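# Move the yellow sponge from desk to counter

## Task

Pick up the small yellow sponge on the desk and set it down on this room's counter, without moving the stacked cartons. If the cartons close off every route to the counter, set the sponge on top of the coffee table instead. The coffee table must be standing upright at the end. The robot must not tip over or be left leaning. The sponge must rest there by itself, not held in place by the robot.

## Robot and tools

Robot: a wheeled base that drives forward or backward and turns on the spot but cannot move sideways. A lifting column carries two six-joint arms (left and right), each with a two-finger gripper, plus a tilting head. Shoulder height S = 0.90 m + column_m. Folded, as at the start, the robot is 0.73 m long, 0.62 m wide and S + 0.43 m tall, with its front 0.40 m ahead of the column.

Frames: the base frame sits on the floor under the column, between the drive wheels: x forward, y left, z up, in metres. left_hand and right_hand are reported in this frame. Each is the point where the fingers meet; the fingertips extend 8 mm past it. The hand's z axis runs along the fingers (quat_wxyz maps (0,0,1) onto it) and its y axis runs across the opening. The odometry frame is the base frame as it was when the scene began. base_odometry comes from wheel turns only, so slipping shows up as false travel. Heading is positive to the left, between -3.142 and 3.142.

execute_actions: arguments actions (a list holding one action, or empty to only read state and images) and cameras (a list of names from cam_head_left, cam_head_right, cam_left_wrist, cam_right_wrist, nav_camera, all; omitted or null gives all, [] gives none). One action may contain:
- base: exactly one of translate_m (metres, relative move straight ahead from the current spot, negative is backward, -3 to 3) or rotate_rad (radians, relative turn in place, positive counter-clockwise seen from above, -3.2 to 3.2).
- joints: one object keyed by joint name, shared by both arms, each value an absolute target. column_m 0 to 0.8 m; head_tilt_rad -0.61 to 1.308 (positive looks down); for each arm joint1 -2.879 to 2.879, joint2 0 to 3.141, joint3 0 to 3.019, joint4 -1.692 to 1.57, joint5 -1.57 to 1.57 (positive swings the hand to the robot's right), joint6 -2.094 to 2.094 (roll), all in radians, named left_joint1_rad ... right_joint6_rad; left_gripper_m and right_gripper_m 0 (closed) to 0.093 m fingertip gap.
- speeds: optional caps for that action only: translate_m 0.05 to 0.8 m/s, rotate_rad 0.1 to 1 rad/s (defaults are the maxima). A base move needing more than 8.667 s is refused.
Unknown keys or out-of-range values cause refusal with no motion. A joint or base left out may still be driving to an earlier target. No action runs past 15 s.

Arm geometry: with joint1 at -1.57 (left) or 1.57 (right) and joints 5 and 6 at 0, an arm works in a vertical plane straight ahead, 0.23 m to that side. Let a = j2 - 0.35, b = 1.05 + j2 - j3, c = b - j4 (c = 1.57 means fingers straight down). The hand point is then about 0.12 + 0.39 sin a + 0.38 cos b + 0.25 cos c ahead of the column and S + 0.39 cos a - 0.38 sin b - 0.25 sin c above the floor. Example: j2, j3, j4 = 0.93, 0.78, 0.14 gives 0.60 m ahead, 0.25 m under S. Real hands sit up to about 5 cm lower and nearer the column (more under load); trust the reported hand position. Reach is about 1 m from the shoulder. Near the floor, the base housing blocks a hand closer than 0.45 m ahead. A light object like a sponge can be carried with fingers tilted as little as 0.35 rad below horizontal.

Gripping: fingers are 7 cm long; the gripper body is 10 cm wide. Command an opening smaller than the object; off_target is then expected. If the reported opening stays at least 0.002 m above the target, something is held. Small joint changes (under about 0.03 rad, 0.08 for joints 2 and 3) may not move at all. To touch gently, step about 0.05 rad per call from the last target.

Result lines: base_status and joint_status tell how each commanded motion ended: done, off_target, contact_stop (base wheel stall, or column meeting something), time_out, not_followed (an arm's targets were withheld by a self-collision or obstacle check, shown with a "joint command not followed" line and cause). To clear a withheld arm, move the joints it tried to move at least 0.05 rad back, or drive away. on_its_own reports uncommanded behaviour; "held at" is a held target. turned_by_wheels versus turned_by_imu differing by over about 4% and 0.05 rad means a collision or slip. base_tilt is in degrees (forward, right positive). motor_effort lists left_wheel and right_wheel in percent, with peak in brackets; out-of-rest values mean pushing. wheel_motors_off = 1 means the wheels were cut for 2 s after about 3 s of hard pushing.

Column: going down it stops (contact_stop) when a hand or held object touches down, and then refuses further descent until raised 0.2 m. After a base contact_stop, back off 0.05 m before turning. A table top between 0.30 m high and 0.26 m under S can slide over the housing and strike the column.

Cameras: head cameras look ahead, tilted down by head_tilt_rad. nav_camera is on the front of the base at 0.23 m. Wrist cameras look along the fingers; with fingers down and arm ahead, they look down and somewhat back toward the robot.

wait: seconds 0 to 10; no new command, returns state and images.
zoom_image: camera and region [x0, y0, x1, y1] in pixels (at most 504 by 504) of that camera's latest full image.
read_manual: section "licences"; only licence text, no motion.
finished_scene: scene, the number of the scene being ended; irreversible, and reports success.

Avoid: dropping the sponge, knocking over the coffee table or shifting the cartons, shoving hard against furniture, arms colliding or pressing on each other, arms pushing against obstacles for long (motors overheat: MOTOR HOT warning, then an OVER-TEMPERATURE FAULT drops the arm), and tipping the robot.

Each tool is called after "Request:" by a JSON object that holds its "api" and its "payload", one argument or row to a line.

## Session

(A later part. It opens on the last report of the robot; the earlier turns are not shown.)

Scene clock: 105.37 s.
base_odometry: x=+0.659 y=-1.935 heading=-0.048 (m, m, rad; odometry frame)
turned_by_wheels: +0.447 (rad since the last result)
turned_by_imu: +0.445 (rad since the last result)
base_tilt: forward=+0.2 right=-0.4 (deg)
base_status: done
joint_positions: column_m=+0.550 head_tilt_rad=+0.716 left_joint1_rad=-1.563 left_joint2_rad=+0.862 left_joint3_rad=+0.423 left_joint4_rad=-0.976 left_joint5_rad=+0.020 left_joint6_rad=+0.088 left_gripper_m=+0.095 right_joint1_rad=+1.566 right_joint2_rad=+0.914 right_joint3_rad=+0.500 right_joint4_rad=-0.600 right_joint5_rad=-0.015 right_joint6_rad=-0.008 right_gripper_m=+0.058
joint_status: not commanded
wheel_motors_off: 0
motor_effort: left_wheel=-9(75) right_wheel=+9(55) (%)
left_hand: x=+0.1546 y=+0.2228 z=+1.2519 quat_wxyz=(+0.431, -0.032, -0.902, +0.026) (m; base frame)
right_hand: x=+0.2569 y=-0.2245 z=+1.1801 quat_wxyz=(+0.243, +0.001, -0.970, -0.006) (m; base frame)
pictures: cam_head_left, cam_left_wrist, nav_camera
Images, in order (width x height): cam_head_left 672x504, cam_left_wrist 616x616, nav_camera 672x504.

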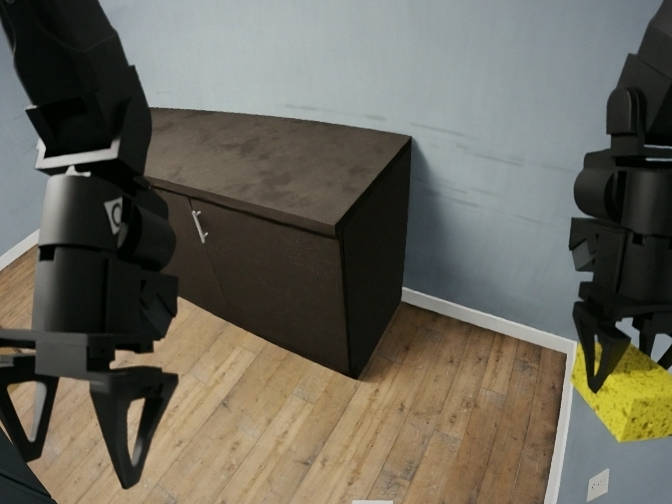

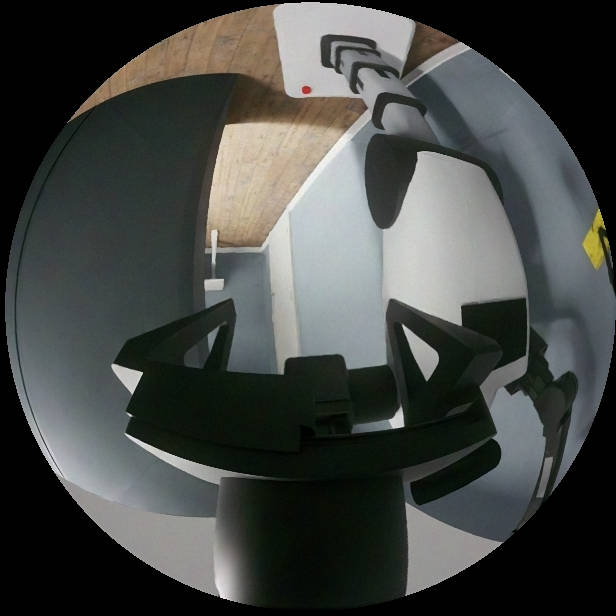

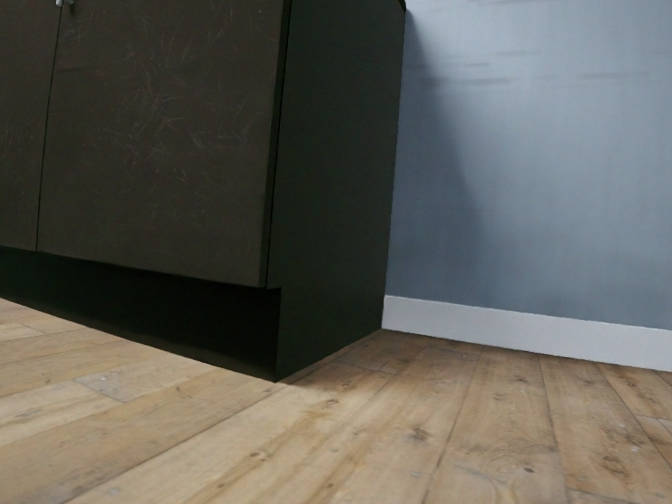

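Request:
{"api": "execute_actions", "payload": {
  "actions": [
    {"base":{"translate_m":0.35},"joints":{"right_joint2_rad":1.45,"right_joint3_rad":1.9,"right_joint4_rad":-0.97}}
  ],
  "cameras": []
}}

Request:
{"api": "execute_actions", "payload": {
  "actions": [
    {"base":{"rotate_rad":0.52},"joints":{"column_m":0.38,"head_tilt_rad":0.5}}
  ],
  "cameras": ["cam_head_left","cam_head_right","cam_right_wrist"]
}}

Scene clock: 115.80 s.
base_odometry: x=+1.009 y=-1.951 heading=-0.046 (m, m, rad; odometry frame)
turned_by_wheels: +0.002 (rad since the last result)
turned_by_imu: +0.001 (rad since the last result)
base_tilt: forward=+0.2 right=-0.3 (deg)
base_status: done
joint_positions: column_m=+0.550 head_tilt_rad=+0.716 left_joint1_rad=-1.563 left_joint2_rad=+0.862 left_joint3_rad=+0.424 left_joint4_rad=-0.976 left_joint5_rad=+0.020 left_joint6_rad=+0.088 left_gripper_m=+0.095 right_joint1_rad=+1.566 right_joint2_rad=+1.445 right_joint3_rad=+1.884 right_joint4_rad=-0.966 right_joint5_rad=-0.015 right_joint6_rad=-0.008 right_gripper_m=+0.058
joint_status: all done
wheel_motors_off: 0
motor_effort: left_wheel=+1(65) right_wheel=+0(60) (%)
left_hand: x=+0.1552 y=+0.2228 z=+1.2517 quat_wxyz=(+0.430, -0.032, -0.902, +0.026) (m; base frame)
right_hand: x=+0.7795 y=-0.2259 z=+1.1633 quat_wxyz=(+0.001, +0.003, -1.000, -0.005) (m; base frame)
pictures: none
No camera images: the call's "cameras" was empty. Leave "cameras" out to get every camera's image.

Scene clock: 118.57 s.
base_odometry: x=+1.009 y=-1.951 heading=+0.471 (m, m, rad; odometry frame)
turned_by_wheels: +0.517 (rad since the last result)
turned_by_imu: +0.515 (rad since the last result)
base_tilt: forward=+0.1 right=-0.4 (deg)
base_status: done
joint_positions: column_m=+0.380 head_tilt_rad=+0.518 left_joint1_rad=-1.563 left_joint2_rad=+0.862 left_joint3_rad=+0.424 left_joint4_rad=-0.976 left_joint5_rad=+0.020 left_joint6_rad=+0.088 left_gripper_m=+0.095 right_joint1_rad=+1.568 right_joint2_rad=+1.445 right_joint3_rad=+1.884 right_joint4_rad=-0.966 right_joint5_rad=-0.015 right_joint6_rad=-0.008 right_gripper_m=+0.058
joint_status: all done
wheel_motors_off: 0
motor_effort: left_wheel=-12(76) right_wheel=+10(57) (%)
left_hand: x=+0.1552 y=+0.2228 z=+1.0818 quat_wxyz=(+0.430, -0.032, -0.902, +0.026) (m; base frame)
right_hand: x=+0.7795 y=-0.2245 z=+0.9934 quat_wxyz=(+0.001, +0.004, -1.000, -0.006) (m; base frame)
pictures: cam_head_left, cam_head_right, cam_right_wrist
Images, in order (width x height): cam_head_left 672x504, cam_head_right 672x504, cam_right_wrist 616x616.

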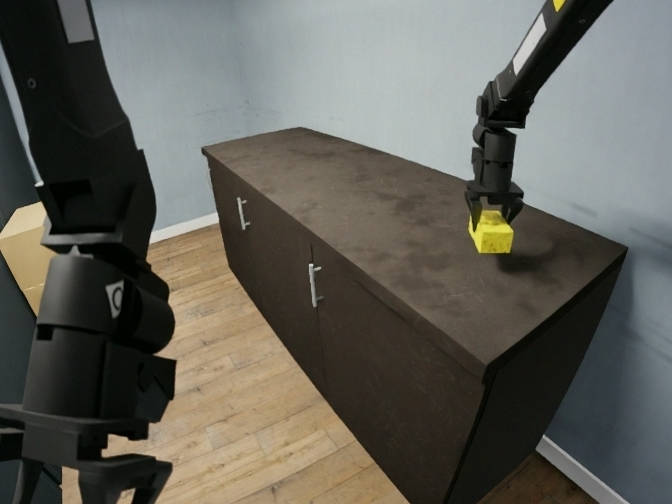

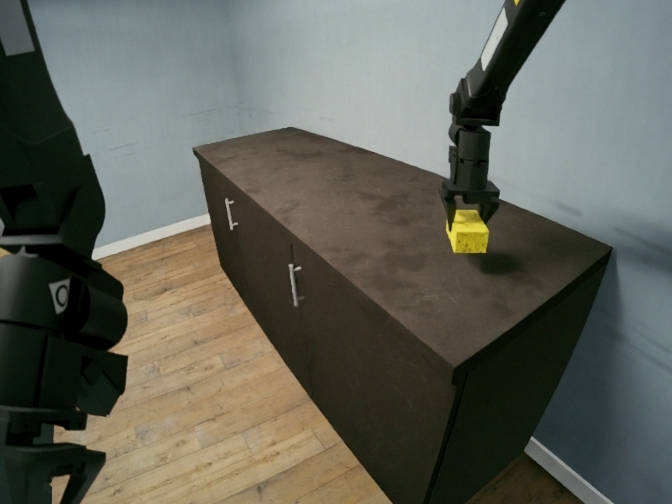

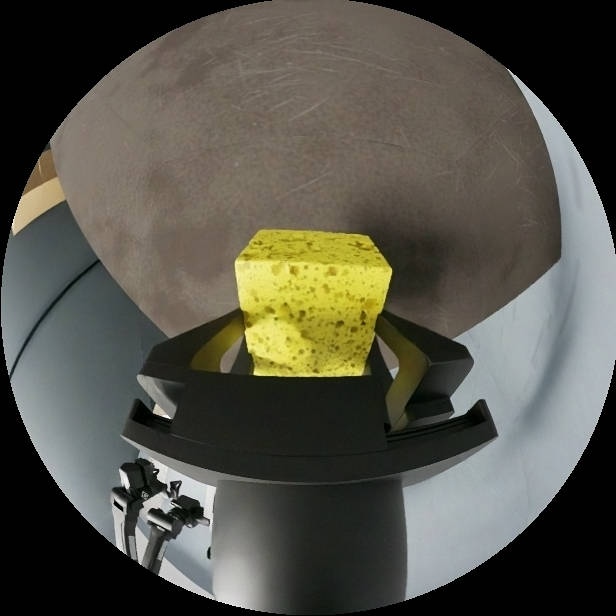

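Request:
{"api": "execute_actions", "payload": {
  "actions": [
    {"joints":{"column_m":0.315}}
  ],
  "cameras": ["cam_head_right","cam_right_wrist"]
}}

Scene clock: 125.20 s.
base_odometry: x=+1.009 y=-1.951 heading=+0.471 (m, m, rad; odometry frame)
turned_by_wheels: +0.000 (rad since the last result)
turned_by_imu: -0.001 (rad since the last result)
base_tilt: forward=+0.2 right=-0.3 (deg)
base_status: not commanded
joint_positions: column_m=+0.315 head_tilt_rad=+0.518 left_joint1_rad=-1.563 left_joint2_rad=+0.862 left_joint3_rad=+0.424 left_joint4_rad=-0.976 left_joint5_rad=+0.020 left_joint6_rad=+0.088 left_gripper_m=+0.095 right_joint1_rad=+1.568 right_joint2_rad=+1.437 right_joint3_rad=+1.884 right_joint4_rad=-0.971 right_joint5_rad=-0.015 right_joint6_rad=-0.008 right_gripper_m=+0.058
joint_status: all done
wheel_motors_off: 0
motor_effort: left_wheel=-13(14) right_wheel=+12(13) (%)
left_hand: x=+0.1552 y=+0.2228 z=+1.0169 quat_wxyz=(+0.430, -0.032, -0.902, +0.026) (m; base frame)
right_hand: x=+0.7805 y=-0.2245 z=+0.9337 quat_wxyz=(+0.000, +0.004, -1.000, -0.006) (m; base frame)
pictures: cam_head_right, cam_right_wrist
Images, in order (width x height): cam_head_right 672x504, cam_right_wrist 616x616.

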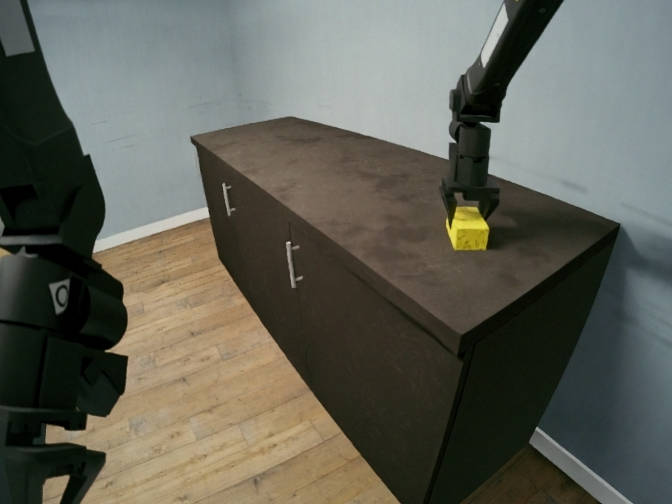

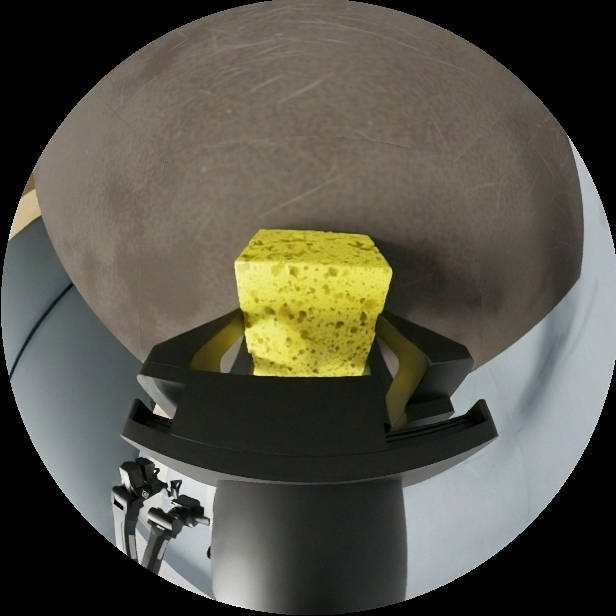

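Request:
{"api": "execute_actions", "payload": {
  "actions": [
    {"joints":{"right_gripper_m":0.093}}
  ],
  "cameras": []
}}

Request:
{"api": "execute_actions", "payload": {
  "actions": [
    {"joints":{"column_m":0.38}}
  ],
  "cameras": []
}}

Request:
{"api": "finished_scene", "payload": {
  "scene": 1
}}

Scene clock: 133.50 s.
base_odometry: x=+1.009 y=-1.951 heading=+0.471 (m, m, rad; odometry frame)
turned_by_wheels: +0.000 (rad since the last result)
turned_by_imu: +0.000 (rad since the last result)
base_tilt: forward=+0.2 right=-0.3 (deg)
base_status: not commanded
joint_positions: column_m=+0.315 head_tilt_rad=+0.518 left_joint1_rad=-1.563 left_joint2_rad=+0.862 left_joint3_rad=+0.424 left_joint4_rad=-0.976 left_joint5_rad=+0.020 left_joint6_rad=+0.088 left_gripper_m=+0.095 right_joint1_rad=+1.568 right_joint2_rad=+1.438 right_joint3_rad=+1.884 right_joint4_rad=-0.971 right_joint5_rad=-0.015 right_joint6_rad=-0.008 right_gripper_m=+0.093
joint_status: all done
wheel_motors_off: 0
motor_effort: left_wheel=-14(14) right_wheel=+12(13) (%)
left_hand: x=+0.1552 y=+0.2228 z=+1.0169 quat_wxyz=(+0.430, -0.032, -0.902, +0.026) (m; base frame)
right_hand: x=+0.7802 y=-0.2245 z=+0.9330 quat_wxyz=(+0.001, +0.004, -1.000, -0.006) (m; base frame)
pictures: none
No camera images: the call's "cameras" was empty. Leave "cameras" out to get every camera's image.

Scene clock: 134.93 s.
base_odometry: x=+1.009 y=-1.951 heading=+0.471 (m, m, rad; odometry frame)
turned_by_wheels: +0.000 (rad since the last result)
turned_by_imu: +0.000 (rad since the last result)
base_tilt: forward=+0.2 right=-0.4 (deg)
base_status: not commanded
joint_positions: column_m=+0.380 head_tilt_rad=+0.518 left_joint1_rad=-1.563 left_joint2_rad=+0.862 left_joint3_rad=+0.424 left_joint4_rad=-0.976 left_joint5_rad=+0.020 left_joint6_rad=+0.088 left_gripper_m=+0.095 right_joint1_rad=+1.568 right_joint2_rad=+1.438 right_joint3_rad=+1.884 right_joint4_rad=-0.971 right_joint5_rad=-0.015 right_joint6_rad=-0.008 right_gripper_m=+0.093
joint_status: all done
wheel_motors_off: 0
motor_effort: left_wheel=-14(14) right_wheel=+12(11) (%)
left_hand: x=+0.1552 y=+0.2228 z=+1.0817 quat_wxyz=(+0.430, -0.032, -0.902, +0.026) (m; base frame)
right_hand: x=+0.7802 y=-0.2245 z=+0.9978 quat_wxyz=(+0.001, +0.004, -1.000, -0.006) (m; base frame)
pictures: none
No camera images: the call's "cameras" was empty. Leave "cameras" out to get every camera's image.

The scene is finished: the task was done.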